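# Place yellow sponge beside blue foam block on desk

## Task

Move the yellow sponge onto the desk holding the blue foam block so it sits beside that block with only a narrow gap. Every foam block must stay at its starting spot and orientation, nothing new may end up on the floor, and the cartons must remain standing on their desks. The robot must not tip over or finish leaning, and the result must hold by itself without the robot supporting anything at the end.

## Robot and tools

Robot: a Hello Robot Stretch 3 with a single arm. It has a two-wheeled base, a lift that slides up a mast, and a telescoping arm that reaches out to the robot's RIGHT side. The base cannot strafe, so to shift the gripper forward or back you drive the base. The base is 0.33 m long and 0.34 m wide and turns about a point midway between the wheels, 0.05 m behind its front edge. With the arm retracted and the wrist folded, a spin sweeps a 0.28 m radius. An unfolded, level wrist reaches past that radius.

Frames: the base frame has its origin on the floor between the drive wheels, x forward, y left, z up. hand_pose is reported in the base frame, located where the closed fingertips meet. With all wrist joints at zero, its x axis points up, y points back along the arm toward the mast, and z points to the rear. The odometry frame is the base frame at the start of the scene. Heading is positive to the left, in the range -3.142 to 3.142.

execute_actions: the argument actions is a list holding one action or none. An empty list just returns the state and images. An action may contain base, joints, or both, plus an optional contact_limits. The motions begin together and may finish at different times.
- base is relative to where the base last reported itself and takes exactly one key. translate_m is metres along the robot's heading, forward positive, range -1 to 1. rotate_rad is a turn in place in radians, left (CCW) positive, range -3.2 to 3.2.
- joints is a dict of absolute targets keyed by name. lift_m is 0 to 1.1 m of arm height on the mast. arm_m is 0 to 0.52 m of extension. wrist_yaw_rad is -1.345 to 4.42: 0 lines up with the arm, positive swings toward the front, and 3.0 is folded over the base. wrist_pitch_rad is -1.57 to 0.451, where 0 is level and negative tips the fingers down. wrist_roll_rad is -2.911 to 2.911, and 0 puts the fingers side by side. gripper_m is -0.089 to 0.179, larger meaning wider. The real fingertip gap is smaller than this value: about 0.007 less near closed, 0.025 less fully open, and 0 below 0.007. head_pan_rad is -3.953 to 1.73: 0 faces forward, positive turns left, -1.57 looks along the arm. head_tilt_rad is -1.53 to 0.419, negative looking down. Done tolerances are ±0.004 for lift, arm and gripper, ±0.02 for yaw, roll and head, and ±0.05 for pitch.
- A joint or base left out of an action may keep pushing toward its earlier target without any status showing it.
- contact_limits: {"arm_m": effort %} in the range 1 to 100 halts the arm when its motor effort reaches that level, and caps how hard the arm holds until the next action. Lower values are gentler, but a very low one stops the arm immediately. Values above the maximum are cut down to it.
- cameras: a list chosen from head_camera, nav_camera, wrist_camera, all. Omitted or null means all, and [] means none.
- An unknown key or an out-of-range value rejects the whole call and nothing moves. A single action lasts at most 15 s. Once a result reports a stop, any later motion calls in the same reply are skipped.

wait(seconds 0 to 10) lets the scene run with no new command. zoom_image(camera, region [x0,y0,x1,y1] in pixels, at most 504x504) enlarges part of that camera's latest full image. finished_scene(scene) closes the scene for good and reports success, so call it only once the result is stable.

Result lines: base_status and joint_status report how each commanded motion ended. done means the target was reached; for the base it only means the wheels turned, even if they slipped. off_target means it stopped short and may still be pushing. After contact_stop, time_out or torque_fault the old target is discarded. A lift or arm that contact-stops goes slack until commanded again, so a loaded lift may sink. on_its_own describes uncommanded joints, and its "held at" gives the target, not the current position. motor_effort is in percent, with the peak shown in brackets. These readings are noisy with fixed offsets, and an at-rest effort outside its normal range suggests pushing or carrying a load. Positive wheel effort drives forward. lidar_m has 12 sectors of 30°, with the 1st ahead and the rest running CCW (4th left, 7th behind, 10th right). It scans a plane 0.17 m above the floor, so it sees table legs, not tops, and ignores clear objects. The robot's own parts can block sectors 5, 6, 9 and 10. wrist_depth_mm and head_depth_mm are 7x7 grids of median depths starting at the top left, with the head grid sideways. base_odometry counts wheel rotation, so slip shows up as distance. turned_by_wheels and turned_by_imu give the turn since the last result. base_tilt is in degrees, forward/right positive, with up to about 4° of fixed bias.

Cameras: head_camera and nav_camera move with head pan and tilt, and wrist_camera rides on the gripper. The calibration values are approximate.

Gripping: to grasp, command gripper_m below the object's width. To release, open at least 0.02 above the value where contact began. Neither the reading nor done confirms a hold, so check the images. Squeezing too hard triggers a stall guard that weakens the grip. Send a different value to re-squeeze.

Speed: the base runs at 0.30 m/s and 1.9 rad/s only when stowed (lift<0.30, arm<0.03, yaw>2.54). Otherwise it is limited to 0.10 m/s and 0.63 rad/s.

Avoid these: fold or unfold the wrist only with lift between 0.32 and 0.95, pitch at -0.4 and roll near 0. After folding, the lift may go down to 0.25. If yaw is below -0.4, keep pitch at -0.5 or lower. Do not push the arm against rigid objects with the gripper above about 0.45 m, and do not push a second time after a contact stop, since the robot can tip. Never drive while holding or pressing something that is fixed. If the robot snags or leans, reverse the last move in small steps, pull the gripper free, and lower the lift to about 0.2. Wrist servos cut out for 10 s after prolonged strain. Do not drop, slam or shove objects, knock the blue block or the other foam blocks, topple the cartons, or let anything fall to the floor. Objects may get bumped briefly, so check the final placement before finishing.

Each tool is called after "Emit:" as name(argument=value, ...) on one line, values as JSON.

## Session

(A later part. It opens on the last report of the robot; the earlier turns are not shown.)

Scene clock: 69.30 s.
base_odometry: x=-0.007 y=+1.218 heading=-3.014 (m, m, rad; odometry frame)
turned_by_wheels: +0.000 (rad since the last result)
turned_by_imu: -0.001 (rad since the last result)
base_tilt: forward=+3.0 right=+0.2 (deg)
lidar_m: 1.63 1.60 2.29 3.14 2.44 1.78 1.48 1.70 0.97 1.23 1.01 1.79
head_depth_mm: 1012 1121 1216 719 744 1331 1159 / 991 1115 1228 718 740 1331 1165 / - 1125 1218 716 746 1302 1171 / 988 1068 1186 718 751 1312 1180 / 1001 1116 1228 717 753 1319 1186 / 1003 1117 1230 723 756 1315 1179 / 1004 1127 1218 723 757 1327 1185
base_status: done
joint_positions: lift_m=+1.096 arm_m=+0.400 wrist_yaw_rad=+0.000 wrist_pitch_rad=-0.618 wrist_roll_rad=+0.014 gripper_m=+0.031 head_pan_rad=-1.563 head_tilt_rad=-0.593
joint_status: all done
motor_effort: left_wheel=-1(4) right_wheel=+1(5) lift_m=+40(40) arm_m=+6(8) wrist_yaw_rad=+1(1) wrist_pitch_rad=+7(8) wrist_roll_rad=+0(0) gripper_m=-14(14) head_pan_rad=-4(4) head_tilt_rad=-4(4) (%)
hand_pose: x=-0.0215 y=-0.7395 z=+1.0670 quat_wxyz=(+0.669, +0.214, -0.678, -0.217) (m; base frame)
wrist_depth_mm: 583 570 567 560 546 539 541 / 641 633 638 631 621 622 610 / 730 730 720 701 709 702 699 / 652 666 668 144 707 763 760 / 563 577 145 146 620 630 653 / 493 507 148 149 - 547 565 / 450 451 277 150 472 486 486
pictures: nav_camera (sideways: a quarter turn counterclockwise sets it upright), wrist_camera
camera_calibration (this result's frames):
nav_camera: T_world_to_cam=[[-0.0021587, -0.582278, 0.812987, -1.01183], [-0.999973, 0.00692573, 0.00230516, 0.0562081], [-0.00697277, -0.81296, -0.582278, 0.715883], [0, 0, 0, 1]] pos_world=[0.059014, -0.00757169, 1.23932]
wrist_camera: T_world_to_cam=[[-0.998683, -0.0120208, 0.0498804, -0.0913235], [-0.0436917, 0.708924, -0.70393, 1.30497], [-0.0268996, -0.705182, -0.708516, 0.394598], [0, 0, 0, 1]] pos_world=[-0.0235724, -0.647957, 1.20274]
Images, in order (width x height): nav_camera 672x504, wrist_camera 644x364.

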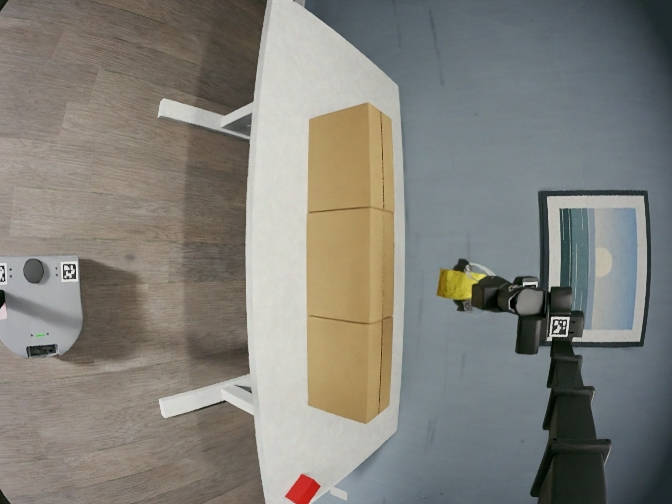

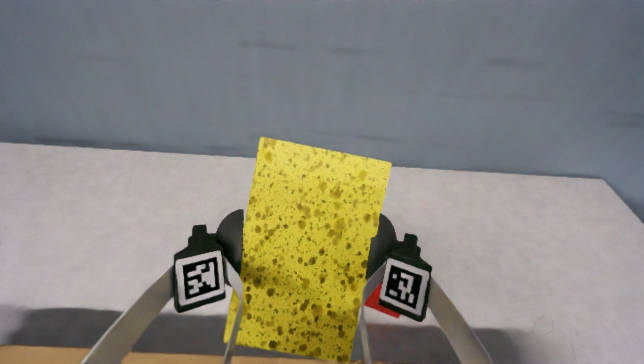

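Emit:
execute_actions(actions=[{"base":{"translate_m":0.6},"joints":{"arm_m":0}}], cameras=[])

Emit:
execute_actions(actions=[{"base":{"rotate_rad":1.575}}], cameras=[])

Emit:
execute_actions(actions=[{"base":{"translate_m":1.0}}], cameras=["wrist_camera","nav_camera"])

Scene clock: 77.97 s.
base_odometry: x=-0.602 y=+1.141 heading=-3.014 (m, m, rad; odometry frame)
turned_by_wheels: +0.000 (rad since the last result)
turned_by_imu: +0.000 (rad since the last result)
base_tilt: forward=+3.0 right=+0.2 (deg)
lidar_m: 1.40 1.04 1.35 3.06 3.24 2.30 2.08 1.41 1.29 0.79 1.31 1.44
head_depth_mm: - - - - - 1320 1160 / - - - - - 1303 1170 / - - - - - 1337 1169 / 1016 - 1180 923 728 1315 1148 / 1014 1142 1250 978 755 1348 1179 / 1019 1134 1284 1454 831 1354 1189 / 1021 1137 1282 1482 1649 1392 1185
base_status: done
joint_positions: lift_m=+1.096 arm_m=+0.003 wrist_yaw_rad=+0.000 wrist_pitch_rad=-0.618 wrist_roll_rad=+0.014 gripper_m=+0.031 head_pan_rad=-1.563 head_tilt_rad=-0.593
joint_status: all done
joint sent to its limit — the command would take arm_m past its lower limit, so that joint was sent only as far as its limit.
motor_effort: left_wheel=-1(2) right_wheel=+1(5) lift_m=+39(40) arm_m=-5(2) wrist_yaw_rad=+0(0) wrist_pitch_rad=+7(8) wrist_roll_rad=+0(0) gripper_m=-14(15) head_pan_rad=-4(3) head_tilt_rad=-4(4) (%)
hand_pose: x=-0.0215 y=-0.3431 z=+1.0670 quat_wxyz=(+0.669, +0.214, -0.678, -0.217) (m; base frame)
wrist_depth_mm: 959 975 962 955 942 919 929 / - - - - - - - / - - - 843 835 573 957 / - - 692 143 522 530 526 / - - 145 146 606 604 611 / - - 148 149 - 545 563 / - - - 150 - - -
pictures: none
No camera images: the call's "cameras" was empty. Leave "cameras" out to get every camera's image.

Scene clock: 81.40 s.
base_odometry: x=-0.602 y=+1.141 heading=-1.439 (m, m, rad; odometry frame)
turned_by_wheels: +1.575 (rad since the last result)
turned_by_imu: +1.568 (rad since the last result)
base_tilt: forward=+2.9 right=+0.2 (deg)
lidar_m: 3.07 3.25 2.30 2.08 1.71 1.28 0.79 1.30 1.43 1.39 1.04 1.36
head_depth_mm: - - - - - 1332 1165 / - - - - - 1314 1168 / - - - - - 1348 1171 / 1140 - 1502 1555 1618 1375 1171 / 1136 1276 1440 1647 1684 1380 1175 / 1148 1283 1383 1687 1666 1382 1181 / 1144 1278 1340 1010 1351 1381 1188
base_status: done
joint_positions: lift_m=+1.096 arm_m=+0.003 wrist_yaw_rad=+0.000 wrist_pitch_rad=-0.618 wrist_roll_rad=+0.014 gripper_m=+0.031 head_pan_rad=-1.563 head_tilt_rad=-0.593
joint_status: not commanded
motor_effort: left_wheel=-1(7) right_wheel=+2(5) lift_m=+40(40) arm_m=-4(4) wrist_yaw_rad=+0(1) wrist_pitch_rad=+8(8) wrist_roll_rad=+0(0) gripper_m=-14(14) head_pan_rad=-4(4) head_tilt_rad=-4(4) (%)
hand_pose: x=-0.0215 y=-0.3431 z=+1.0670 quat_wxyz=(+0.669, +0.214, -0.678, -0.217) (m; base frame)
wrist_depth_mm: - - - - - - - / 948 971 - - - - - / 728 799 - - - - - / 652 705 - 143 - - - / - - 145 146 - - - / - - 147 148 - - - / - - - 151 - - -
pictures: none
No camera images: the call's "cameras" was empty. Leave "cameras" out to get every camera's image.

Scene clock: 92.47 s.
base_odometry: x=-0.470 y=+0.150 heading=-1.439 (m, m, rad; odometry frame)
turned_by_wheels: +0.000 (rad since the last result)
turned_by_imu: +0.001 (rad since the last result)
base_tilt: forward=+3.0 right=+0.2 (deg)
lidar_m: 2.06 2.36 2.41 2.04 2.16 2.13 1.79 1.96 1.09 0.78 1.06 2.09
head_depth_mm: - - - - - 1331 1166 / - - - - - 1319 1168 / - - - - - 1349 1171 / 1169 - 820 817 1561 1374 1168 / 1173 1307 1319 853 1539 1351 1184 / 1169 1310 1332 855 1489 1388 1176 / 1174 1300 1337 862 1598 1398 1191
base_status: done
joint_positions: lift_m=+1.096 arm_m=+0.003 wrist_yaw_rad=+0.000 wrist_pitch_rad=-0.618 wrist_roll_rad=+0.014 gripper_m=+0.031 head_pan_rad=-1.563 head_tilt_rad=-0.593
joint_status: not commanded
motor_effort: left_wheel=-2(4) right_wheel=+1(4) lift_m=+40(40) arm_m=-4(4) wrist_yaw_rad=-1(0) wrist_pitch_rad=+8(8) wrist_roll_rad=+0(0) gripper_m=-14(14) head_pan_rad=-4(3) head_tilt_rad=-4(4) (%)
hand_pose: x=-0.0215 y=-0.3431 z=+1.0670 quat_wxyz=(+0.669, +0.214, -0.678, -0.217) (m; base frame)
wrist_depth_mm: - - - - - - - / 600 616 652 - - - - / 618 605 609 602 608 624 - / 644 670 663 144 672 719 - / - - 146 146 652 668 699 / - - 147 148 - - - / - - - 150 - - -
pictures: nav_camera (sideways: a quarter turn counterclockwise sets it upright), wrist_camera
camera_calibration (this result's frames):
nav_camera: T_world_to_cam=[[-0.00216059, -0.582284, 0.812982, -1.01182], [-0.999973, 0.00692905, 0.00230527, 0.0562079], [-0.00697552, -0.812956, -0.582284, 0.715891], [0, 0, 0, 1]] pos_world=[0.059014, -0.0075714, 1.23932]
wrist_camera: T_world_to_cam=[[-0.998683, -0.0120216, 0.0498851, -0.0865641], [-0.0436968, 0.708892, -0.703962, 1.02398], [-0.0269004, -0.705214, -0.708484, 0.674094], [0, 0, 0, 1]] pos_world=[-0.0235721, -0.25155, 1.20274]
Images, in order (width x height): nav_camera 672x504, wrist_camera 644x364.

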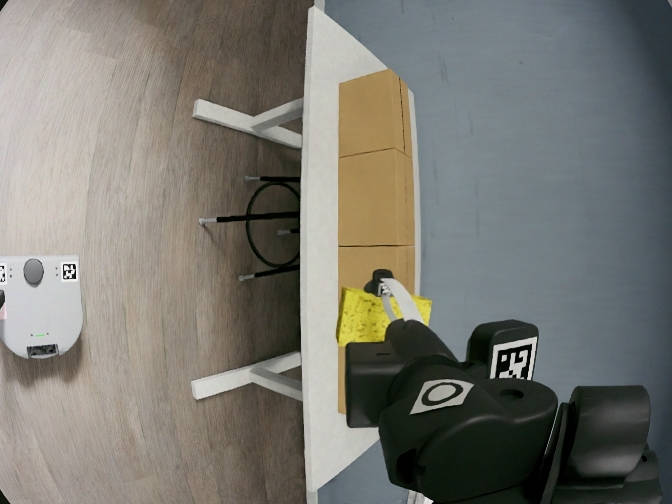

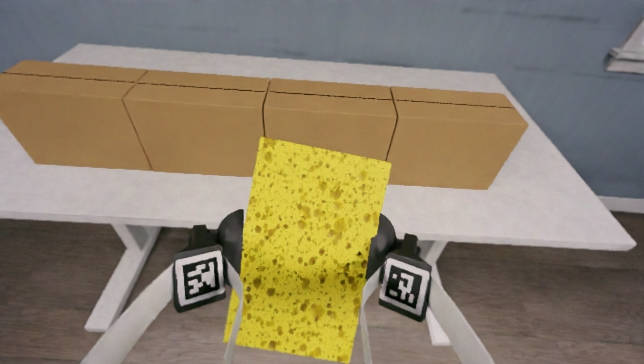

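Emit:
execute_actions(actions=[{"base":{"translate_m":0.12},"joints":{"arm_m":0.52}}], cameras=["wrist_camera"])

Scene clock: 98.00 s.
base_odometry: x=-0.454 y=+0.031 heading=-1.439 (m, m, rad; odometry frame)
turned_by_wheels: +0.000 (rad since the last result)
turned_by_imu: +0.000 (rad since the last result)
base_tilt: forward=+3.0 right=+0.2 (deg)
lidar_m: 1.94 2.25 2.37 2.03 2.39 2.24 1.92 1.97 1.16 0.76 1.11 2.10
head_depth_mm: 1187 1313 1286 858 1560 1373 1172 / 1188 1302 1284 849 1557 1367 1168 / 1205 1304 1303 852 1527 1378 1169 / 1160 785 1311 853 1517 1349 1174 / 1183 1307 1320 854 1533 1380 1182 / 1173 1309 1324 861 1583 1393 1181 / 1173 1307 1328 861 1443 1383 1179
base_status: done
joint_positions: lift_m=+1.096 arm_m=+0.520 wrist_yaw_rad=+0.000 wrist_pitch_rad=-0.618 wrist_roll_rad=+0.014 gripper_m=+0.031 head_pan_rad=-1.563 head_tilt_rad=-0.593
joint_status: all done
motor_effort: left_wheel=-2(3) right_wheel=+1(4) lift_m=+40(39) arm_m=+6(6) wrist_yaw_rad=+1(0) wrist_pitch_rad=+7(8) wrist_roll_rad=+0(0) gripper_m=-14(14) head_pan_rad=-4(4) head_tilt_rad=-4(4) (%)
hand_pose: x=-0.0215 y=-0.8595 z=+1.0670 quat_wxyz=(+0.669, +0.214, -0.678, -0.217) (m; base frame)
wrist_depth_mm: 668 646 653 632 636 615 624 / 719 726 705 711 717 693 693 / 794 803 805 812 795 798 787 / 651 677 667 143 710 751 757 / 564 575 145 145 616 637 644 / 497 511 148 149 - 547 554 / 279 281 274 150 469 486 492
pictures: wrist_camera
camera_calibration (this result's frames):
wrist_camera: T_world_to_cam=[[-0.998683, -0.0120119, 0.0498866, -0.0927677], [-0.0436942, 0.708809, -0.704046, 1.39011], [-0.0269031, -0.705299, -0.7084, 0.309752], [0, 0, 0, 1]] pos_world=[-0.0235725, -0.767968, 1.20276]
Images, in order (width x height): wrist_camera 644x364.

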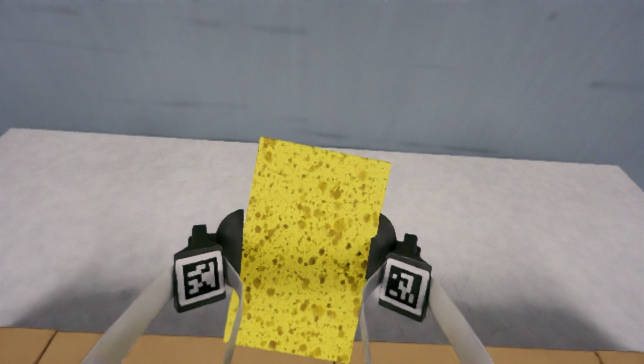

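Emit:
execute_actions(actions=[{"joints":{"wrist_yaw_rad":0.6}}], cameras=["wrist_camera"])

Scene clock: 100.40 s.
base_odometry: x=-0.454 y=+0.031 heading=-1.439 (m, m, rad; odometry frame)
turned_by_wheels: +0.000 (rad since the last result)
turned_by_imu: +0.000 (rad since the last result)
base_tilt: forward=+3.0 right=+0.2 (deg)
lidar_m: 1.94 2.25 2.37 2.03 2.39 2.23 1.91 1.97 1.16 0.76 1.11 2.10
head_depth_mm: 1189 1309 1276 858 1569 1362 1167 / 1194 1301 1294 853 1559 1372 1166 / 1201 1307 1299 852 1525 1387 1173 / - 1359 1315 854 1534 1342 1173 / 1155 748 1314 859 1535 1379 1177 / 1175 1317 1322 861 1583 1383 1185 / 1174 1314 1335 865 1441 1386 1182
base_status: not commanded
joint_positions: lift_m=+1.096 arm_m=+0.520 wrist_yaw_rad=+0.598 wrist_pitch_rad=-0.618 wrist_roll_rad=+0.014 gripper_m=+0.031 head_pan_rad=-1.563 head_tilt_rad=-0.593
joint_status: all done
motor_effort: left_wheel=-1(2) right_wheel=+1(1) lift_m=+39(39) arm_m=+6(6) wrist_yaw_rad=+2(0) wrist_pitch_rad=+7(8) wrist_roll_rad=+0(0) gripper_m=-14(15) head_pan_rad=-4(3) head_tilt_rad=-4(4) (%)
hand_pose: x=+0.0882 y=-0.8258 z=+1.0670 quat_wxyz=(+0.703, +0.404, -0.585, -0.010) (m; base frame)
wrist_depth_mm: - - 996 797 672 572 501 / - - - 901 725 619 535 / - - 818 850 800 666 577 / - 427 662 144 700 705 628 / 372 359 146 146 625 623 645 / 491 321 147 148 - 550 562 / 443 296 276 151 472 487 490
pictures: wrist_camera
camera_calibration (this result's frames):
wrist_camera: T_world_to_cam=[[-0.818877, -0.571796, 0.0498881, -0.460952], [-0.434905, 0.561406, -0.704046, 1.28378], [0.374564, -0.598224, -0.7084, 0.389496], [0, 0, 0, 1]] pos_world=[0.0349685, -0.751288, 1.20276]
Images, in order (width x height): wrist_camera 644x364.

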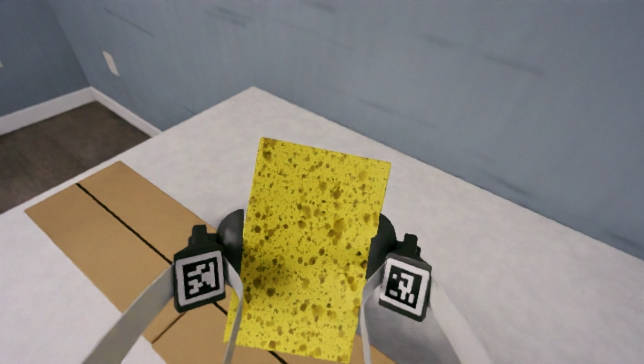

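Emit:
execute_actions(actions=[{"base":{"translate_m":0.82},"joints":{"arm_m":0,"wrist_yaw_rad":0,"wrist_pitch_rad":-1.5}}], cameras=[])

Emit:
execute_actions(actions=[{"base":{"rotate_rad":1.575},"joints":{"head_tilt_rad":-0.3}}], cameras=["nav_camera","head_camera"])

Scene clock: 111.30 s.
base_odometry: x=-0.347 y=-0.782 heading=-1.439 (m, m, rad; odometry frame)
turned_by_wheels: +0.000 (rad since the last result)
turned_by_imu: +0.000 (rad since the last result)
base_tilt: forward=+2.9 right=+0.2 (deg)
lidar_m: 1.13 1.58 2.33 2.29 2.42 2.96 2.74 1.08 1.00 1.00 1.53 1.63
head_depth_mm: - - - - - - - / - - - - - - - / - - - - - - - / 1204 1352 1483 1692 1615 - - / 1195 1341 1517 1752 1684 1386 1180 / 1203 1345 1510 1735 1688 1386 1176 / 1198 1340 1526 1750 1703 1392 1177
base_status: done
joint_positions: lift_m=+1.096 arm_m=+0.003 wrist_yaw_rad=+0.001 wrist_pitch_rad=-1.497 wrist_roll_rad=+0.014 gripper_m=+0.031 head_pan_rad=-1.563 head_tilt_rad=-0.593
joint_status: all done
joint sent to its limit — the command would take arm_m past its lower limit, so that joint was sent only as far as its limit.
motor_effort: left_wheel=-2(2) right_wheel=+1(7) lift_m=+40(39) arm_m=-4(3) wrist_yaw_rad=-1(1) wrist_pitch_rad=-1(6) wrist_roll_rad=+0(0) gripper_m=-14(15) head_pan_rad=-4(4) head_tilt_rad=-4(4) (%)
hand_pose: x=-0.0216 y=-0.1430 z=+0.9778 quat_wxyz=(+0.515, +0.478, -0.521, -0.485) (m; base frame)
wrist_depth_mm: - - - - - - - / - - - - - - - / - - - - - - - / - - - 143 - - - / - - 145 146 - - - / - - 147 148 - - - / - - - 150 - - -
pictures: none
No camera images: the call's "cameras" was empty. Leave "cameras" out to get every camera's image.

Scene clock: 114.73 s.
base_odometry: x=-0.347 y=-0.782 heading=+0.136 (m, m, rad; odometry frame)
turned_by_wheels: +1.575 (rad since the last result)
turned_by_imu: +1.568 (rad since the last result)
base_tilt: forward=+2.9 right=+0.2 (deg)
lidar_m: 2.29 2.20 2.96 2.73 1.07 1.00 1.00 1.53 1.63 1.13 1.57 2.34
head_depth_mm: 1308 1393 - - - - - / 1311 1405 - - - - - / 1317 1396 - - - - - / 1325 1404 1500 979 1735 1825 1376 / 1322 1409 1471 925 1763 1769 1397 / 1333 1411 1470 928 1764 1760 1411 / 1330 1410 1491 922 1762 1777 1407
base_status: done
joint_positions: lift_m=+1.096 arm_m=+0.003 wrist_yaw_rad=+0.001 wrist_pitch_rad=-1.497 wrist_roll_rad=+0.014 gripper_m=+0.031 head_pan_rad=-1.563 head_tilt_rad=-0.310
joint_status: all done
motor_effort: left_wheel=-1(7) right_wheel=+1(4) lift_m=+39(40) arm_m=-4(4) wrist_yaw_rad=+0(1) wrist_pitch_rad=-2(1) wrist_roll_rad=+0(0) gripper_m=-14(14) head_pan_rad=-3(3) head_tilt_rad=+5(30) (%)
hand_pose: x=-0.0216 y=-0.1430 z=+0.9778 quat_wxyz=(+0.515, +0.478, -0.521, -0.485) (m; base frame)
wrist_depth_mm: - - - - - - - / - - - - - - - / - - - - - - - / - - - 144 - - - / - - 145 146 - - - / - - 147 148 - - - / - - - 150 - - -
pictures: head_camera (sideways: a quarter turn clockwise sets it upright), nav_camera (sideways: a quarter turn counterclockwise sets it upright)
camera_calibration (this result's frames):
head_camera: T_world_to_cam=[[0.0249765, 0.34059, -0.93988, 1.24777], [0.999646, -0.0171047, 0.0203664, -0.0274794], [-0.0091398, -0.940056, -0.340897, 0.406051], [0, 0, 0, 1]] pos_world=[0.0000159713, -0.0437378, 1.31174]
nav_camera: T_world_to_cam=[[-0.00408907, -0.332295, 0.943167, -1.18162], [-0.999973, 0.00706999, -0.00184447, 0.0616103], [-0.00605527, -0.943149, -0.332315, 0.390623], [0, 0, 0, 1]] pos_world=[0.0591423, -0.0246673, 1.24439]
Images, in order (width x height): head_camera 896x504, nav_camera 672x504.

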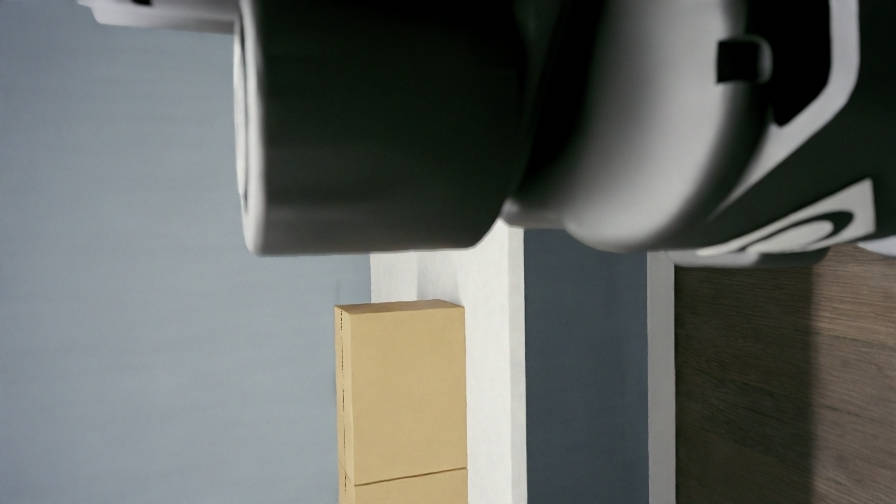

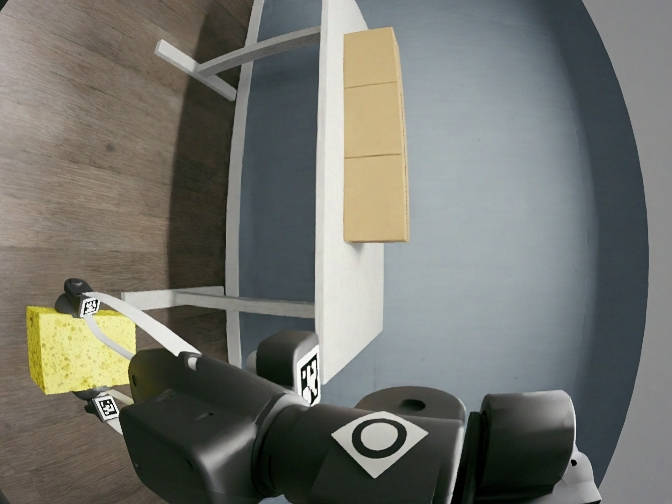

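Emit:
execute_actions(actions=[{"base":{"rotate_rad":-1.0},"joints":{"wrist_pitch_rad":0.1}}], cameras=[])

Emit:
execute_actions(actions=[{"base":{"translate_m":0.55}}], cameras=[])

Emit:
execute_actions(actions=[{"base":{"rotate_rad":1.0},"joints":{"head_pan_rad":-1.2}}])

Scene clock: 118.57 s.
base_odometry: x=-0.347 y=-0.782 heading=-0.864 (m, m, rad; odometry frame)
turned_by_wheels: -1.000 (rad since the last result)
turned_by_imu: -0.996 (rad since the last result)
base_tilt: forward=+2.9 right=+0.2 (deg)
lidar_m: 1.58 2.33 2.29 2.20 3.24 2.73 1.76 1.00 1.46 1.56 1.62 1.13
head_depth_mm: 1217 1308 - - - - 1279 / 1296 1349 - - - - - / 1382 1452 - - - - - / 1469 1544 - - 2057 1750 1353 / 1579 1683 1820 1974 2106 1777 1389 / 1675 1824 1946 2084 2156 1777 1409 / 1648 1709 1793 1871 1954 1780 1402
base_status: done
joint_positions: lift_m=+1.096 arm_m=+0.003 wrist_yaw_rad=+0.001 wrist_pitch_rad=+0.075 wrist_roll_rad=+0.014 gripper_m=+0.031 head_pan_rad=-1.563 head_tilt_rad=-0.310
joint_status: all done
motor_effort: left_wheel=+2(6) right_wheel=-1(6) lift_m=+39(40) arm_m=-4(4) wrist_yaw_rad=+0(1) wrist_pitch_rad=+10(10) wrist_roll_rad=+0(0) gripper_m=-14(14) head_pan_rad=-4(4) head_tilt_rad=+6(6) (%)
hand_pose: x=-0.0212 y=-0.4055 z=+1.2303 quat_wxyz=(+0.702, -0.026, -0.711, +0.027) (m; base frame)
wrist_depth_mm: - - - - - - 938 / - - - - - - 955 / - - - - - - 945 / - - - 144 - - 998 / - - 146 146 - - 974 / - - 148 148 - - 964 / - - - 149 - - -
pictures: none
No camera images: the call's "cameras" was empty. Leave "cameras" out to get every camera's image.

Scene clock: 125.13 s.
base_odometry: x=+0.010 y=-1.200 heading=-0.864 (m, m, rad; odometry frame)
turned_by_wheels: +0.000 (rad since the last result)
turned_by_imu: +0.000 (rad since the last result)
base_tilt: forward=+2.9 right=+0.2 (deg)
lidar_m: 1.03 1.05 1.97 2.13 2.73 3.20 2.32 1.45 1.77 1.48 0.79 1.13
head_depth_mm: 1487 1586 - - - - 1287 / 1575 1652 - - - - - / 1674 1754 - - - - - / 1687 1782 - - 627 1761 1344 / 1487 1567 1627 1720 660 1588 1396 / 1308 1366 1448 1488 665 508 1362 / 1185 1226 1279 1295 669 493 937
base_status: done
joint_positions: lift_m=+1.096 arm_m=+0.003 wrist_yaw_rad=+0.001 wrist_pitch_rad=+0.075 wrist_roll_rad=+0.014 gripper_m=+0.031 head_pan_rad=-1.563 head_tilt_rad=-0.310
joint_status: not commanded
motor_effort: left_wheel=+1(7) right_wheel=-1(4) lift_m=+40(40) arm_m=-4(4) wrist_yaw_rad=-1(1) wrist_pitch_rad=+11(11) wrist_roll_rad=+0(0) gripper_m=-14(14) head_pan_rad=-4(4) head_tilt_rad=+6(5) (%)
hand_pose: x=-0.0212 y=-0.4055 z=+1.2303 quat_wxyz=(+0.702, -0.026, -0.711, +0.027) (m; base frame)
wrist_depth_mm: 789 956 - - - - - / 762 979 - - - - - / 794 987 - - - - - / 800 - - 144 - - - / 811 - 145 145 - - - / 724 796 147 148 - - - / 532 545 510 150 - - -
pictures: none
No camera images: the call's "cameras" was empty. Leave "cameras" out to get every camera's image.

Scene clock: 127.67 s.
base_odometry: x=+0.010 y=-1.200 heading=+0.136 (m, m, rad; odometry frame)
turned_by_wheels: +1.000 (rad since the last result)
turned_by_imu: +0.995 (rad since the last result)
base_tilt: forward=+2.9 right=+0.2 (deg)
lidar_m: 1.97 2.07 2.73 3.64 1.61 1.45 1.77 1.55 0.79 1.13 1.07 1.03
head_depth_mm: 900 959 1004 459 471 480 393 / 933 990 1058 498 492 482 407 / 968 1038 1107 504 517 485 422 / 1008 1073 1155 525 544 485 1313 / 1050 1121 1207 552 575 489 1364 / 1095 1177 1275 573 604 492 1393 / 1149 1240 1339 607 636 533 1260
base_status: done
joint_positions: lift_m=+1.096 arm_m=+0.003 wrist_yaw_rad=+0.001 wrist_pitch_rad=+0.075 wrist_roll_rad=+0.014 gripper_m=+0.031 head_pan_rad=-1.207 head_tilt_rad=-0.310
joint_status: all done
motor_effort: left_wheel=-1(6) right_wheel=+1(4) lift_m=+39(39) arm_m=-4(4) wrist_yaw_rad=+0(1) wrist_pitch_rad=+10(11) wrist_roll_rad=+0(0) gripper_m=-14(14) head_pan_rad=+4(33) head_tilt_rad=+5(5) (%)
hand_pose: x=-0.0212 y=-0.4055 z=+1.2303 quat_wxyz=(+0.702, -0.026, -0.711, +0.027) (m; base frame)
wrist_depth_mm: 872 872 851 872 869 881 882 / 889 886 888 902 895 883 869 / 891 897 895 892 875 917 919 / 899 906 905 144 921 921 900 / 908 951 145 146 927 912 933 / 331 348 147 148 - 915 944 / 250 251 249 150 266 561 949
pictures: head_camera (sideways: a quarter turn clockwise sets it upright), nav_camera (sideways: a quarter turn counterclockwise sets it upright), wrist_camera
camera_calibration (this result's frames):
head_camera: T_world_to_cam=[[-0.0953298, 0.327757, -0.93994, 1.24858], [0.942831, 0.332647, 0.0203707, -0.0271385], [0.319345, -0.884263, -0.34073, 0.40383], [0, 0, 0, 1]] pos_world=[0.0156531, -0.0431114, 1.31174]
nav_camera: T_world_to_cam=[[0.112012, -0.312696, 0.943226, -1.18241], [-0.939639, -0.342162, -0.00184706, 0.0612457], [0.323314, -0.886085, -0.332148, 0.388396], [0, 0, 0, 1]] pos_world=[0.0644186, -0.00462669, 1.2444]
wrist_camera: T_world_to_cam=[[-0.998711, 0.0212604, 0.0461, -0.0769579], [-0.0438721, 0.0954521, -0.994467, 1.29188], [-0.0255431, -0.995207, -0.0943963, -0.127305], [0, 0, 0, 1]] pos_world=[-0.0234329, -0.248372, 1.27626]
Images, in order (width x height): head_camera 896x504, nav_camera 672x504, wrist_camera 644x364.

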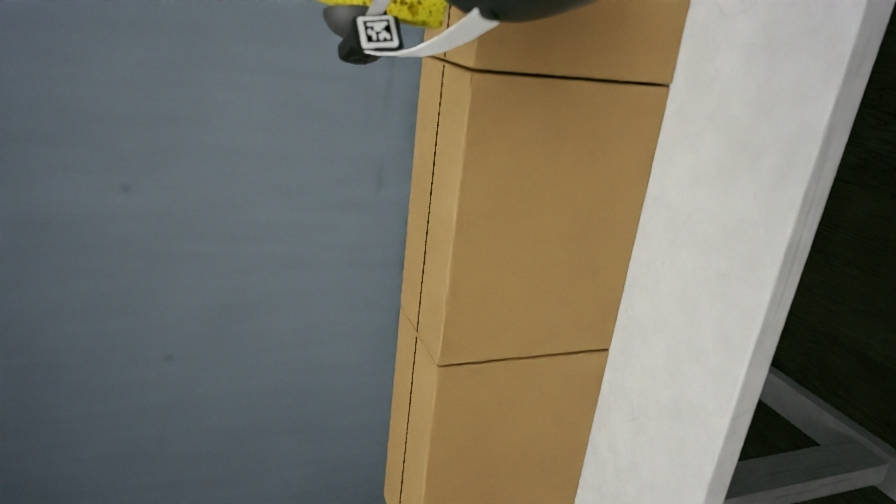

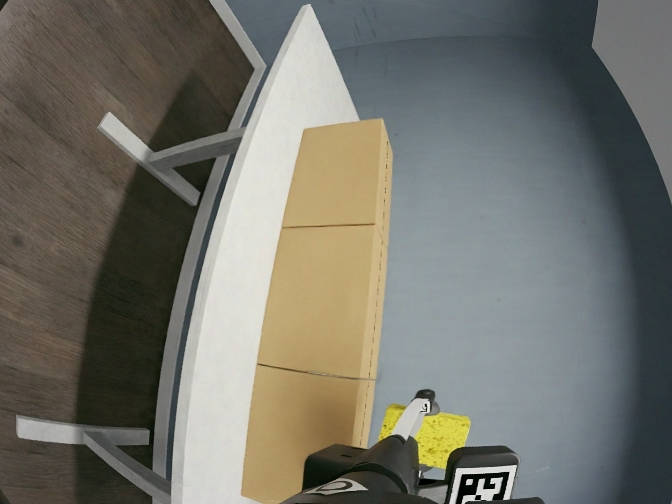

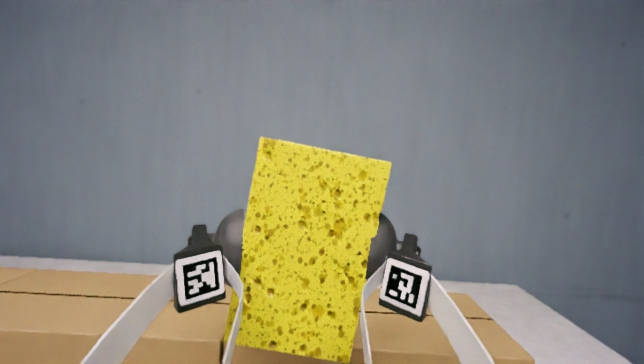

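Emit:
execute_actions(actions=[{"base":{"translate_m":-0.36}}], cameras=[])

Emit:
execute_actions(actions=[{"joints":{"arm_m":0.5}}], cameras=[])

Emit:
execute_actions(actions=[{"joints":{"wrist_yaw_rad":1.1,"wrist_pitch_rad":-0.3}}])

Scene clock: 133.43 s.
base_odometry: x=-0.346 y=-1.249 heading=+0.136 (m, m, rad; odometry frame)
turned_by_wheels: +0.000 (rad since the last result)
turned_by_imu: -0.001 (rad since the last result)
base_tilt: forward=+3.0 right=+0.2 (deg)
lidar_m: 2.33 2.46 3.43 3.19 1.38 1.14 1.41 1.48 1.15 0.66 1.17 1.32
head_depth_mm: 892 942 993 890 629 480 382 / 919 975 1044 994 649 483 394 / 955 1019 1094 869 593 484 409 / 999 1060 1138 508 526 486 1281 / 1040 1108 1197 534 557 489 1315 / 1081 1166 1252 560 583 492 1363 / 1129 1216 1320 585 614 510 1409
base_status: done
joint_positions: lift_m=+1.096 arm_m=+0.003 wrist_yaw_rad=+0.001 wrist_pitch_rad=+0.075 wrist_roll_rad=+0.014 gripper_m=+0.031 head_pan_rad=-1.207 head_tilt_rad=-0.310
joint_status: not commanded
motor_effort: left_wheel=-1(7) right_wheel=+1(4) lift_m=+40(40) arm_m=-4(4) wrist_yaw_rad=+0(0) wrist_pitch_rad=+11(10) wrist_roll_rad=+0(0) gripper_m=-14(14) head_pan_rad=+4(4) head_tilt_rad=+6(5) (%)
hand_pose: x=-0.0212 y=-0.4055 z=+1.2303 quat_wxyz=(+0.702, -0.026, -0.711, +0.027) (m; base frame)
wrist_depth_mm: 849 858 877 870 853 865 875 / 859 886 877 876 873 878 861 / 869 874 878 871 856 888 896 / 916 897 892 144 897 883 907 / 908 910 145 146 905 916 924 / 326 565 148 148 - 919 930 / 245 355 509 150 616 931 945
pictures: none
No camera images: the call's "cameras" was empty. Leave "cameras" out to get every camera's image.

Scene clock: 138.27 s.
base_odometry: x=-0.346 y=-1.249 heading=+0.136 (m, m, rad; odometry frame)
turned_by_wheels: +0.000 (rad since the last result)
turned_by_imu: +0.000 (rad since the last result)
base_tilt: forward=+2.9 right=+0.2 (deg)
lidar_m: 2.33 2.47 3.41 3.21 1.38 1.14 1.41 1.48 1.15 0.66 1.17 1.32
head_depth_mm: 886 942 1005 980 641 479 382 / 921 978 1045 989 649 482 394 / 956 1020 1091 865 594 483 409 / 993 1064 1138 509 524 486 425 / 1033 1114 1190 533 557 489 1320 / 1079 1163 1253 559 582 491 1359 / 1133 1212 1328 585 611 512 1409
base_status: not commanded
joint_positions: lift_m=+1.096 arm_m=+0.500 wrist_yaw_rad=+0.001 wrist_pitch_rad=+0.077 wrist_roll_rad=+0.014 gripper_m=+0.031 head_pan_rad=-1.207 head_tilt_rad=-0.310
joint_status: all done
motor_effort: left_wheel=-1(1) right_wheel=+1(2) lift_m=+40(39) arm_m=+6(7) wrist_yaw_rad=-1(0) wrist_pitch_rad=+9(11) wrist_roll_rad=+0(0) gripper_m=-14(14) head_pan_rad=+3(4) head_tilt_rad=+5(6) (%)
hand_pose: x=-0.0213 y=-0.9019 z=+1.2307 quat_wxyz=(+0.702, -0.026, -0.711, +0.027) (m; base frame)
wrist_depth_mm: 370 370 371 368 368 370 364 / 373 372 374 372 375 376 376 / 376 377 380 376 376 381 381 / 383 381 384 144 382 383 386 / 390 392 146 146 389 393 394 / 392 397 147 148 - 395 400 / 402 398 402 150 400 409 404
pictures: none
No camera images: the call's "cameras" was empty. Leave "cameras" out to get every camera's image.

Scene clock: 139.83 s.
base_odometry: x=-0.346 y=-1.249 heading=+0.136 (m, m, rad; odometry frame)
turned_by_wheels: +0.000 (rad since the last result)
turned_by_imu: +0.000 (rad since the last result)
base_tilt: forward=+3.0 right=+0.2 (deg)
lidar_m: 2.33 2.47 3.42 3.20 1.38 1.14 1.41 1.48 1.15 0.66 1.18 1.32
head_depth_mm: 890 941 976 983 643 479 382 / 921 983 1037 991 649 482 394 / 956 1017 1068 713 592 484 409 / 991 1058 1140 509 525 485 425 / 1031 1116 1193 533 555 489 1325 / 1085 1161 1256 560 581 491 1366 / 1128 1221 1316 586 611 512 1406
base_status: not commanded
joint_positions: lift_m=+1.096 arm_m=+0.500 wrist_yaw_rad=+1.098 wrist_pitch_rad=-0.316 wrist_roll_rad=+0.014 gripper_m=+0.031 head_pan_rad=-1.207 head_tilt_rad=-0.310
joint_status: all done
motor_effort: left_wheel=-2(2) right_wheel=+2(1) lift_m=+40(40) arm_m=+6(6) wrist_yaw_rad=+3(4) wrist_pitch_rad=+7(9) wrist_roll_rad=+0(0) gripper_m=-14(14) head_pan_rad=+4(4) head_tilt_rad=+6(5) (%)
hand_pose: x=+0.1887 y=-0.7523 z=+1.1325 quat_wxyz=(+0.650, +0.461, -0.542, +0.266) (m; base frame)
wrist_depth_mm: - - - 907 582 426 337 / 512 - - 950 599 439 345 / 342 794 893 845 630 447 353 / 304 555 573 144 581 461 357 / 286 446 145 146 497 460 370 / 266 375 147 148 - 410 376 / 250 309 295 150 327 340 351
pictures: head_camera (sideways: a quarter turn clockwise sets it upright), nav_camera (sideways: a quarter turn counterclockwise sets it upright), wrist_camera
camera_calibration (this result's frames):
head_camera: T_world_to_cam=[[-0.0953197, 0.32773, -0.939951, 1.2486], [0.942831, 0.332648, 0.0203715, -0.0271395], [0.319349, -0.884273, -0.340702, 0.403793], [0, 0, 0, 1]] pos_world=[0.015653, -0.0431111, 1.31175]
nav_camera: T_world_to_cam=[[0.112002, -0.31267, 0.943236, -1.18242], [-0.939639, -0.342163, -0.0018475, 0.0612462], [0.323318, -0.886094, -0.332119, 0.388359], [0, 0, 0, 1]] pos_world=[0.0644193, -0.0046283, 1.2444]
wrist_camera: T_world_to_cam=[[-0.457961, -0.887497, 0.0511831, -0.646902], [-0.436215, 0.17418, -0.882824, 1.24373], [0.774589, -0.426626, -0.466907, 0.222354], [0, 0, 0, 1]] pos_world=[0.0740467, -0.695895, 1.23493]
Images, in order (width x height): head_camera 896x504, nav_camera 672x504, wrist_camera 644x364.

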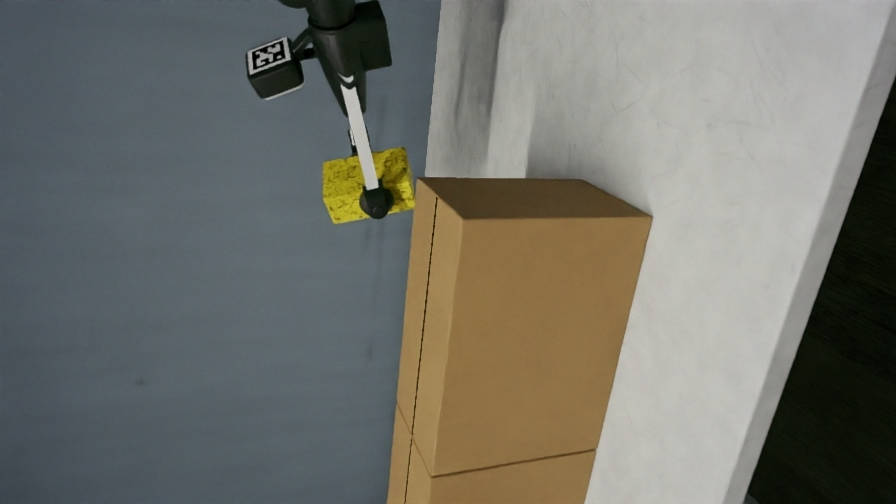

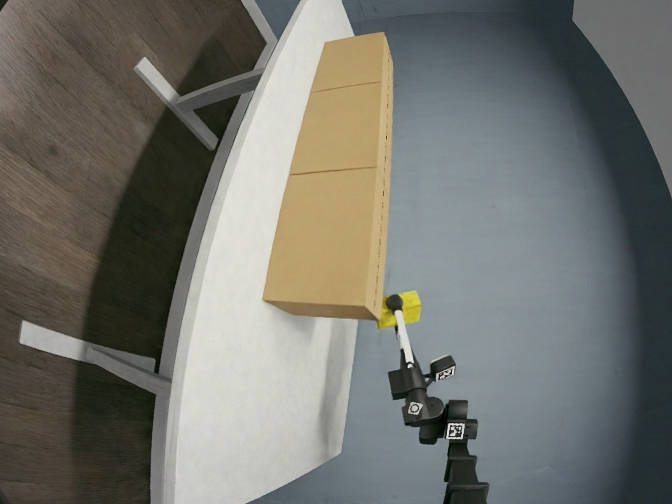

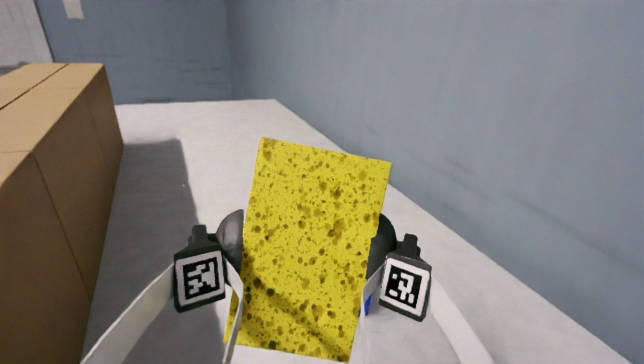

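Blue is right there.

Emit:
execute_actions(actions=[{"joints":{"wrist_yaw_rad":0.4,"wrist_pitch_rad":-0.5}}], cameras=["wrist_camera"])

Scene clock: 142.53 s.
base_odometry: x=-0.346 y=-1.249 heading=+0.136 (m, m, rad; odometry frame)
turned_by_wheels: +0.000 (rad since the last result)
turned_by_imu: +0.000 (rad since the last result)
base_tilt: forward=+3.0 right=+0.2 (deg)
lidar_m: 2.33 2.46 3.40 3.20 1.38 1.14 1.41 1.48 1.15 0.66 1.17 1.32
head_depth_mm: 883 940 1002 882 645 479 382 / 920 980 1046 921 649 481 394 / 952 1022 1097 868 592 485 409 / 995 1060 1133 510 526 487 424 / 1041 1111 1188 533 554 490 1328 / 1081 1160 1259 560 581 489 1356 / 1130 1221 1319 586 611 511 1402
base_status: not commanded
joint_positions: lift_m=+1.096 arm_m=+0.500 wrist_yaw_rad=+0.402 wrist_pitch_rad=-0.514 wrist_roll_rad=+0.014 gripper_m=+0.031 head_pan_rad=-1.207 head_tilt_rad=-0.310
joint_status: all done
motor_effort: left_wheel=-2(2) right_wheel=+2(1) lift_m=+39(39) arm_m=+5(6) wrist_yaw_rad=-1(4) wrist_pitch_rad=+6(7) wrist_roll_rad=+0(0) gripper_m=-14(14) head_pan_rad=+5(5) head_tilt_rad=+6(5) (%)
hand_pose: x=+0.0612 y=-0.8391 z=+1.0881 quat_wxyz=(+0.702, +0.313, -0.639, -0.042) (m; base frame)
wrist_depth_mm: 615 514 444 387 344 308 281 / 632 592 496 429 375 331 299 / 490 511 516 461 408 360 326 / 397 408 403 144 431 395 354 / 294 318 146 146 367 373 381 / 285 292 147 148 - 319 328 / 252 255 250 150 269 278 282
pictures: wrist_camera
camera_calibration (this result's frames):
wrist_camera: T_world_to_cam=[[-0.916385, -0.397055, 0.0508541, -0.340163], [-0.287518, 0.564477, -0.773757, 1.36379], [0.278518, -0.72368, -0.631439, 0.223474], [0, 0, 0, 1]] pos_world=[0.0181533, -0.74317, 1.21365]
Images, in order (width x height): wrist_camera 644x364.

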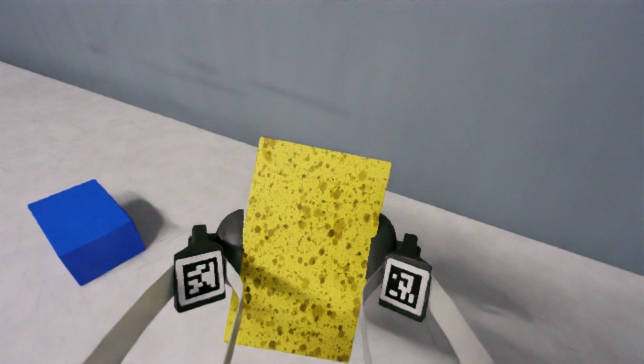

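Emit:
execute_actions(actions=[{"base":{"translate_m":0.02},"joints":{"wrist_yaw_rad":0.87,"wrist_pitch_rad":0.02,"arm_m":0.52}}], cameras=[])

Emit:
execute_actions(actions=[{"joints":{"lift_m":0.91}}], cameras=["wrist_camera"])

Scene clock: 146.77 s.
base_odometry: x=-0.326 y=-1.246 heading=+0.136 (m, m, rad; odometry frame)
turned_by_wheels: +0.000 (rad since the last result)
turned_by_imu: +0.000 (rad since the last result)
base_tilt: forward=+3.0 right=+0.2 (deg)
lidar_m: 2.31 2.45 3.42 3.64 1.39 1.16 1.43 1.50 1.15 0.66 1.18 1.30
head_depth_mm: 888 937 1009 981 643 479 381 / 921 981 1049 991 650 481 395 / 953 1020 1099 556 548 485 408 / 995 1060 1141 508 525 487 1283 / 1041 1112 1191 534 557 488 1320 / 1082 1162 1257 561 584 491 1362 / 1124 1217 1316 587 612 511 1405
base_status: done
joint_positions: lift_m=+1.096 arm_m=+0.520 wrist_yaw_rad=+0.868 wrist_pitch_rad=-0.005 wrist_roll_rad=+0.014 gripper_m=+0.031 head_pan_rad=-1.207 head_tilt_rad=-0.310
joint_status: all done
motor_effort: left_wheel=-2(3) right_wheel=+0(6) lift_m=+40(39) arm_m=+6(6) wrist_yaw_rad=+3(3) wrist_pitch_rad=+10(10) wrist_roll_rad=+0(0) gripper_m=-14(14) head_pan_rad=+4(5) head_tilt_rad=+5(5) (%)
hand_pose: x=+0.1740 y=-0.8302 z=+1.2097 quat_wxyz=(+0.638, +0.301, -0.645, +0.293) (m; base frame)
wrist_depth_mm: - - 909 588 437 354 295 / - - 900 586 447 357 296 / - - 956 588 451 361 298 / - - 944 144 439 365 301 / 828 895 145 146 434 369 304 / 592 632 147 148 - 373 308 / 459 469 443 150 475 362 309
pictures: none
No camera images: the call's "cameras" was empty. Leave "cameras" out to get every camera's image.

Scene clock: 149.30 s.
base_odometry: x=-0.326 y=-1.246 heading=+0.136 (m, m, rad; odometry frame)
turned_by_wheels: +0.000 (rad since the last result)
turned_by_imu: +0.000 (rad since the last result)
base_tilt: forward=+2.9 right=+0.2 (deg)
lidar_m: 2.31 2.44 3.42 3.66 1.39 1.16 1.43 1.50 1.15 0.66 1.18 1.30
head_depth_mm: 882 943 1001 1036 630 479 382 / 919 984 1045 925 647 481 394 / 957 1024 1100 551 548 485 409 / 999 1061 1138 508 527 485 1286 / 1039 1107 1195 534 557 488 1320 / 1080 1164 1252 561 583 491 1370 / 1133 1220 1322 585 610 510 1410
base_status: not commanded
joint_positions: lift_m=+0.911 arm_m=+0.520 wrist_yaw_rad=+0.868 wrist_pitch_rad=-0.004 wrist_roll_rad=+0.014 gripper_m=+0.031 head_pan_rad=-1.207 head_tilt_rad=-0.310
joint_status: all done
motor_effort: left_wheel=-2(2) right_wheel=+0(1) lift_m=+9(33) arm_m=+6(6) wrist_yaw_rad=+2(2) wrist_pitch_rad=+10(11) wrist_roll_rad=+0(0) gripper_m=-14(14) head_pan_rad=+5(4) head_tilt_rad=+5(6) (%)
hand_pose: x=+0.1740 y=-0.8302 z=+1.0244 quat_wxyz=(+0.638, +0.301, -0.645, +0.294) (m; base frame)
wrist_depth_mm: - - 896 588 443 353 295 / - - 930 610 452 358 296 / - - 935 581 456 360 299 / 644 692 638 144 441 363 303 / 361 377 145 146 430 366 305 / 253 264 147 148 - 296 299 / 194 199 186 150 211 222 227
pictures: wrist_camera
camera_calibration (this result's frames):
wrist_camera: T_world_to_cam=[[-0.659834, -0.749895, 0.0477205, -0.564375], [-0.160918, 0.0789869, -0.983802, 1.13198], [0.733978, -0.656825, -0.17279, -0.335362], [0, 0, 0, 1]] pos_world=[0.0559104, -0.732908, 1.08263]
Images, in order (width x height): wrist_camera 644x364.

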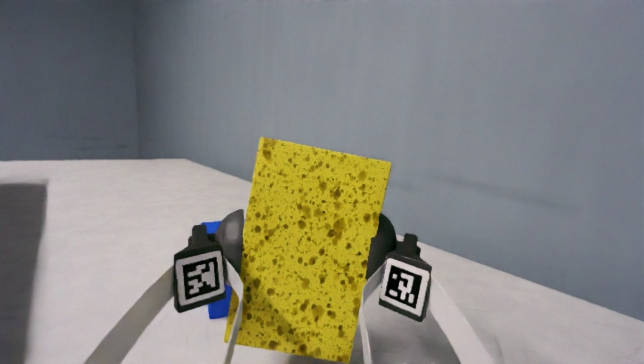

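Emit:
execute_actions(actions=[{"joints":{"lift_m":0.892}}], cameras=[])

Emit:
execute_actions(actions=[{"joints":{"gripper_m":0.095}}], cameras=[])

Emit:
execute_actions(actions=[{"joints":{"lift_m":1.09}}], cameras=[])

Emit:
execute_actions(actions=[{"joints":{"wrist_pitch_rad":-0.6,"gripper_m":0.17}}], cameras=["wrist_camera"])

Scene clock: 151.80 s.
base_odometry: x=-0.326 y=-1.246 heading=+0.136 (m, m, rad; odometry frame)
turned_by_wheels: +0.000 (rad since the last result)
turned_by_imu: +0.000 (rad since the last result)
base_tilt: forward=+3.0 right=+0.2 (deg)
lidar_m: 2.31 2.45 3.41 3.65 1.39 1.16 1.43 1.50 1.15 0.66 1.18 1.30
head_depth_mm: 892 940 999 1044 615 480 382 / 921 979 1043 1071 645 481 394 / 957 1017 1092 554 550 483 409 / 988 1063 1144 509 525 486 1291 / 1038 1112 1189 534 557 487 1327 / 1080 1163 1257 560 583 491 1366 / 1128 1220 1329 586 613 511 1410
base_status: not commanded
joint_positions: lift_m=+0.893 arm_m=+0.520 wrist_yaw_rad=+0.868 wrist_pitch_rad=-0.004 wrist_roll_rad=+0.014 gripper_m=+0.031 head_pan_rad=-1.207 head_tilt_rad=-0.310
joint_status: all done
motor_effort: left_wheel=-2(2) right_wheel=+0(0) lift_m=+9(11) arm_m=+7(6) wrist_yaw_rad=+2(2) wrist_pitch_rad=+10(10) wrist_roll_rad=+0(0) gripper_m=-14(14) head_pan_rad=+4(4) head_tilt_rad=+5(6) (%)
hand_pose: x=+0.1740 y=-0.8302 z=+1.0064 quat_wxyz=(+0.638, +0.301, -0.645, +0.294) (m; base frame)
wrist_depth_mm: - - 906 591 444 350 298 / - - 912 602 448 357 296 / - - 949 584 453 364 298 / 556 607 548 144 442 366 301 / 315 326 145 146 418 357 302 / 219 231 148 148 - 259 284 / 169 172 161 150 184 192 196
pictures: none
No camera images: the call's "cameras" was empty. Leave "cameras" out to get every camera's image.

Scene clock: 152.93 s.
base_odometry: x=-0.326 y=-1.246 heading=+0.136 (m, m, rad; odometry frame)
turned_by_wheels: +0.000 (rad since the last result)
turned_by_imu: +0.000 (rad since the last result)
base_tilt: forward=+3.0 right=+0.2 (deg)
lidar_m: 2.31 2.46 3.41 3.66 1.39 1.16 1.43 1.50 1.15 0.66 1.17 1.30
head_depth_mm: 891 943 1008 1047 616 479 382 / 921 979 1043 1072 648 482 393 / 957 1015 1092 552 549 484 410 / 995 1066 1144 510 526 486 1279 / 1033 1117 1199 534 555 488 1317 / 1081 1167 1251 560 583 493 1363 / 1130 1218 1322 587 610 512 1401
base_status: not commanded
joint_positions: lift_m=+0.893 arm_m=+0.520 wrist_yaw_rad=+0.868 wrist_pitch_rad=-0.003 wrist_roll_rad=+0.014 gripper_m=+0.095 head_pan_rad=-1.207 head_tilt_rad=-0.310
joint_status: all done
motor_effort: left_wheel=-1(2) right_wheel=+1(1) lift_m=+9(9) arm_m=+6(7) wrist_yaw_rad=+3(2) wrist_pitch_rad=+10(10) wrist_roll_rad=+0(0) gripper_m=+0(79) head_pan_rad=+4(4) head_tilt_rad=+6(6) (%)
hand_pose: x=+0.1741 y=-0.8302 z=+1.0066 quat_wxyz=(+0.638, +0.301, -0.645, +0.294) (m; base frame)
wrist_depth_mm: - - 881 595 444 355 295 / - - 928 606 446 357 297 / - - 928 611 452 361 299 / 559 607 484 137 448 367 302 / 316 343 140 139 418 359 304 / 221 239 145 143 245 261 285 / 176 171 159 148 184 192 197
pictures: none
No camera images: the call's "cameras" was empty. Leave "cameras" out to get every camera's image.

Scene clock: 155.57 s.
base_odometry: x=-0.326 y=-1.246 heading=+0.136 (m, m, rad; odometry frame)
turned_by_wheels: +0.000 (rad since the last result)
turned_by_imu: +0.000 (rad since the last result)
base_tilt: forward=+3.0 right=+0.2 (deg)
lidar_m: 2.31 2.45 3.41 3.64 1.39 1.16 1.43 1.50 1.15 0.66 1.17 1.30
head_depth_mm: 888 938 1008 981 645 479 381 / 920 978 1056 986 648 482 394 / 958 1021 1095 554 549 485 408 / 990 1069 1142 509 526 486 1279 / 1042 1114 1193 533 557 487 1320 / 1082 1173 1261 559 584 492 1356 / 1126 1220 1319 586 612 511 1415
base_status: not commanded
joint_positions: lift_m=+1.089 arm_m=+0.520 wrist_yaw_rad=+0.868 wrist_pitch_rad=-0.002 wrist_roll_rad=+0.014 gripper_m=+0.095 head_pan_rad=-1.207 head_tilt_rad=-0.310
joint_status: all done
motor_effort: left_wheel=-1(2) right_wheel=+1(1) lift_m=+39(44) arm_m=+6(7) wrist_yaw_rad=+2(2) wrist_pitch_rad=+9(10) wrist_roll_rad=+0(0) gripper_m=+0(0) head_pan_rad=+4(4) head_tilt_rad=+6(6) (%)
hand_pose: x=+0.1741 y=-0.8302 z=+1.2032 quat_wxyz=(+0.638, +0.300, -0.645, +0.294) (m; base frame)
wrist_depth_mm: - - 896 592 436 351 294 / - - 904 612 447 357 297 / - - 934 609 457 360 301 / - - 962 618 459 364 302 / 838 931 829 618 462 368 304 / 590 626 626 611 524 371 306 / 458 457 472 482 468 363 310
pictures: none
No camera images: the call's "cameras" was empty. Leave "cameras" out to get every camera's image.

Scene clock: 156.80 s.
base_odometry: x=-0.326 y=-1.246 heading=+0.136 (m, m, rad; odometry frame)
turned_by_wheels: +0.000 (rad since the last result)
turned_by_imu: +0.000 (rad since the last result)
base_tilt: forward=+3.0 right=+0.1 (deg)
lidar_m: 2.32 2.45 3.41 3.65 1.39 1.16 1.43 1.50 1.15 0.66 1.18 1.30
head_depth_mm: 892 946 985 911 643 480 382 / 921 977 1044 919 649 481 393 / 952 1018 1093 548 550 484 409 / 989 1063 1135 511 526 487 1273 / 1035 1111 1197 535 557 488 1314 / 1085 1163 1262 560 582 491 1360 / 1126 1212 1322 587 610 512 1400
base_status: not commanded
joint_positions: lift_m=+1.089 arm_m=+0.520 wrist_yaw_rad=+0.868 wrist_pitch_rad=-0.611 wrist_roll_rad=+0.014 gripper_m=+0.170 head_pan_rad=-1.207 head_tilt_rad=-0.310
joint_status: all done
motor_effort: left_wheel=-2(2) right_wheel=+0(0) lift_m=+40(40) arm_m=+6(6) wrist_yaw_rad=+3(2) wrist_pitch_rad=+5(8) wrist_roll_rad=+0(0) gripper_m=+1(83) head_pan_rad=+5(5) head_tilt_rad=+5(6) (%)
hand_pose: x=+0.1281 y=-0.7914 z=+1.0612 quat_wxyz=(+0.698, +0.477, -0.527, +0.087) (m; base frame)
wrist_depth_mm: 635 677 714 602 438 348 289 / 490 509 536 557 475 372 305 / 399 411 416 437 449 396 320 / 336 345 329 220 376 391 340 / 296 300 298 222 319 330 337 / - 259 266 261 276 - 287 / 225 231 235 240 243 243 256
pictures: wrist_camera
camera_calibration (this result's frames):
wrist_camera: T_world_to_cam=[[-0.636679, -0.769508, 0.049977, -0.588202], [-0.565318, 0.421692, -0.708937, 1.1891], [0.524458, -0.479618, -0.703499, 0.460435], [0, 0, 0, 1]] pos_world=[0.0562455, -0.733227, 1.19631]
Images, in order (width x height): wrist_camera 644x364.

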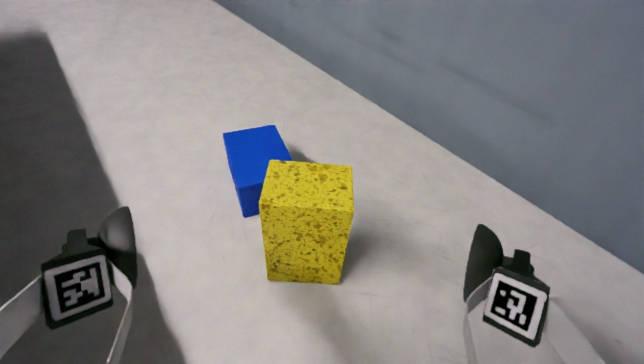

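Emit:
finished_scene(scene=1)

The scene is finished: the task was done.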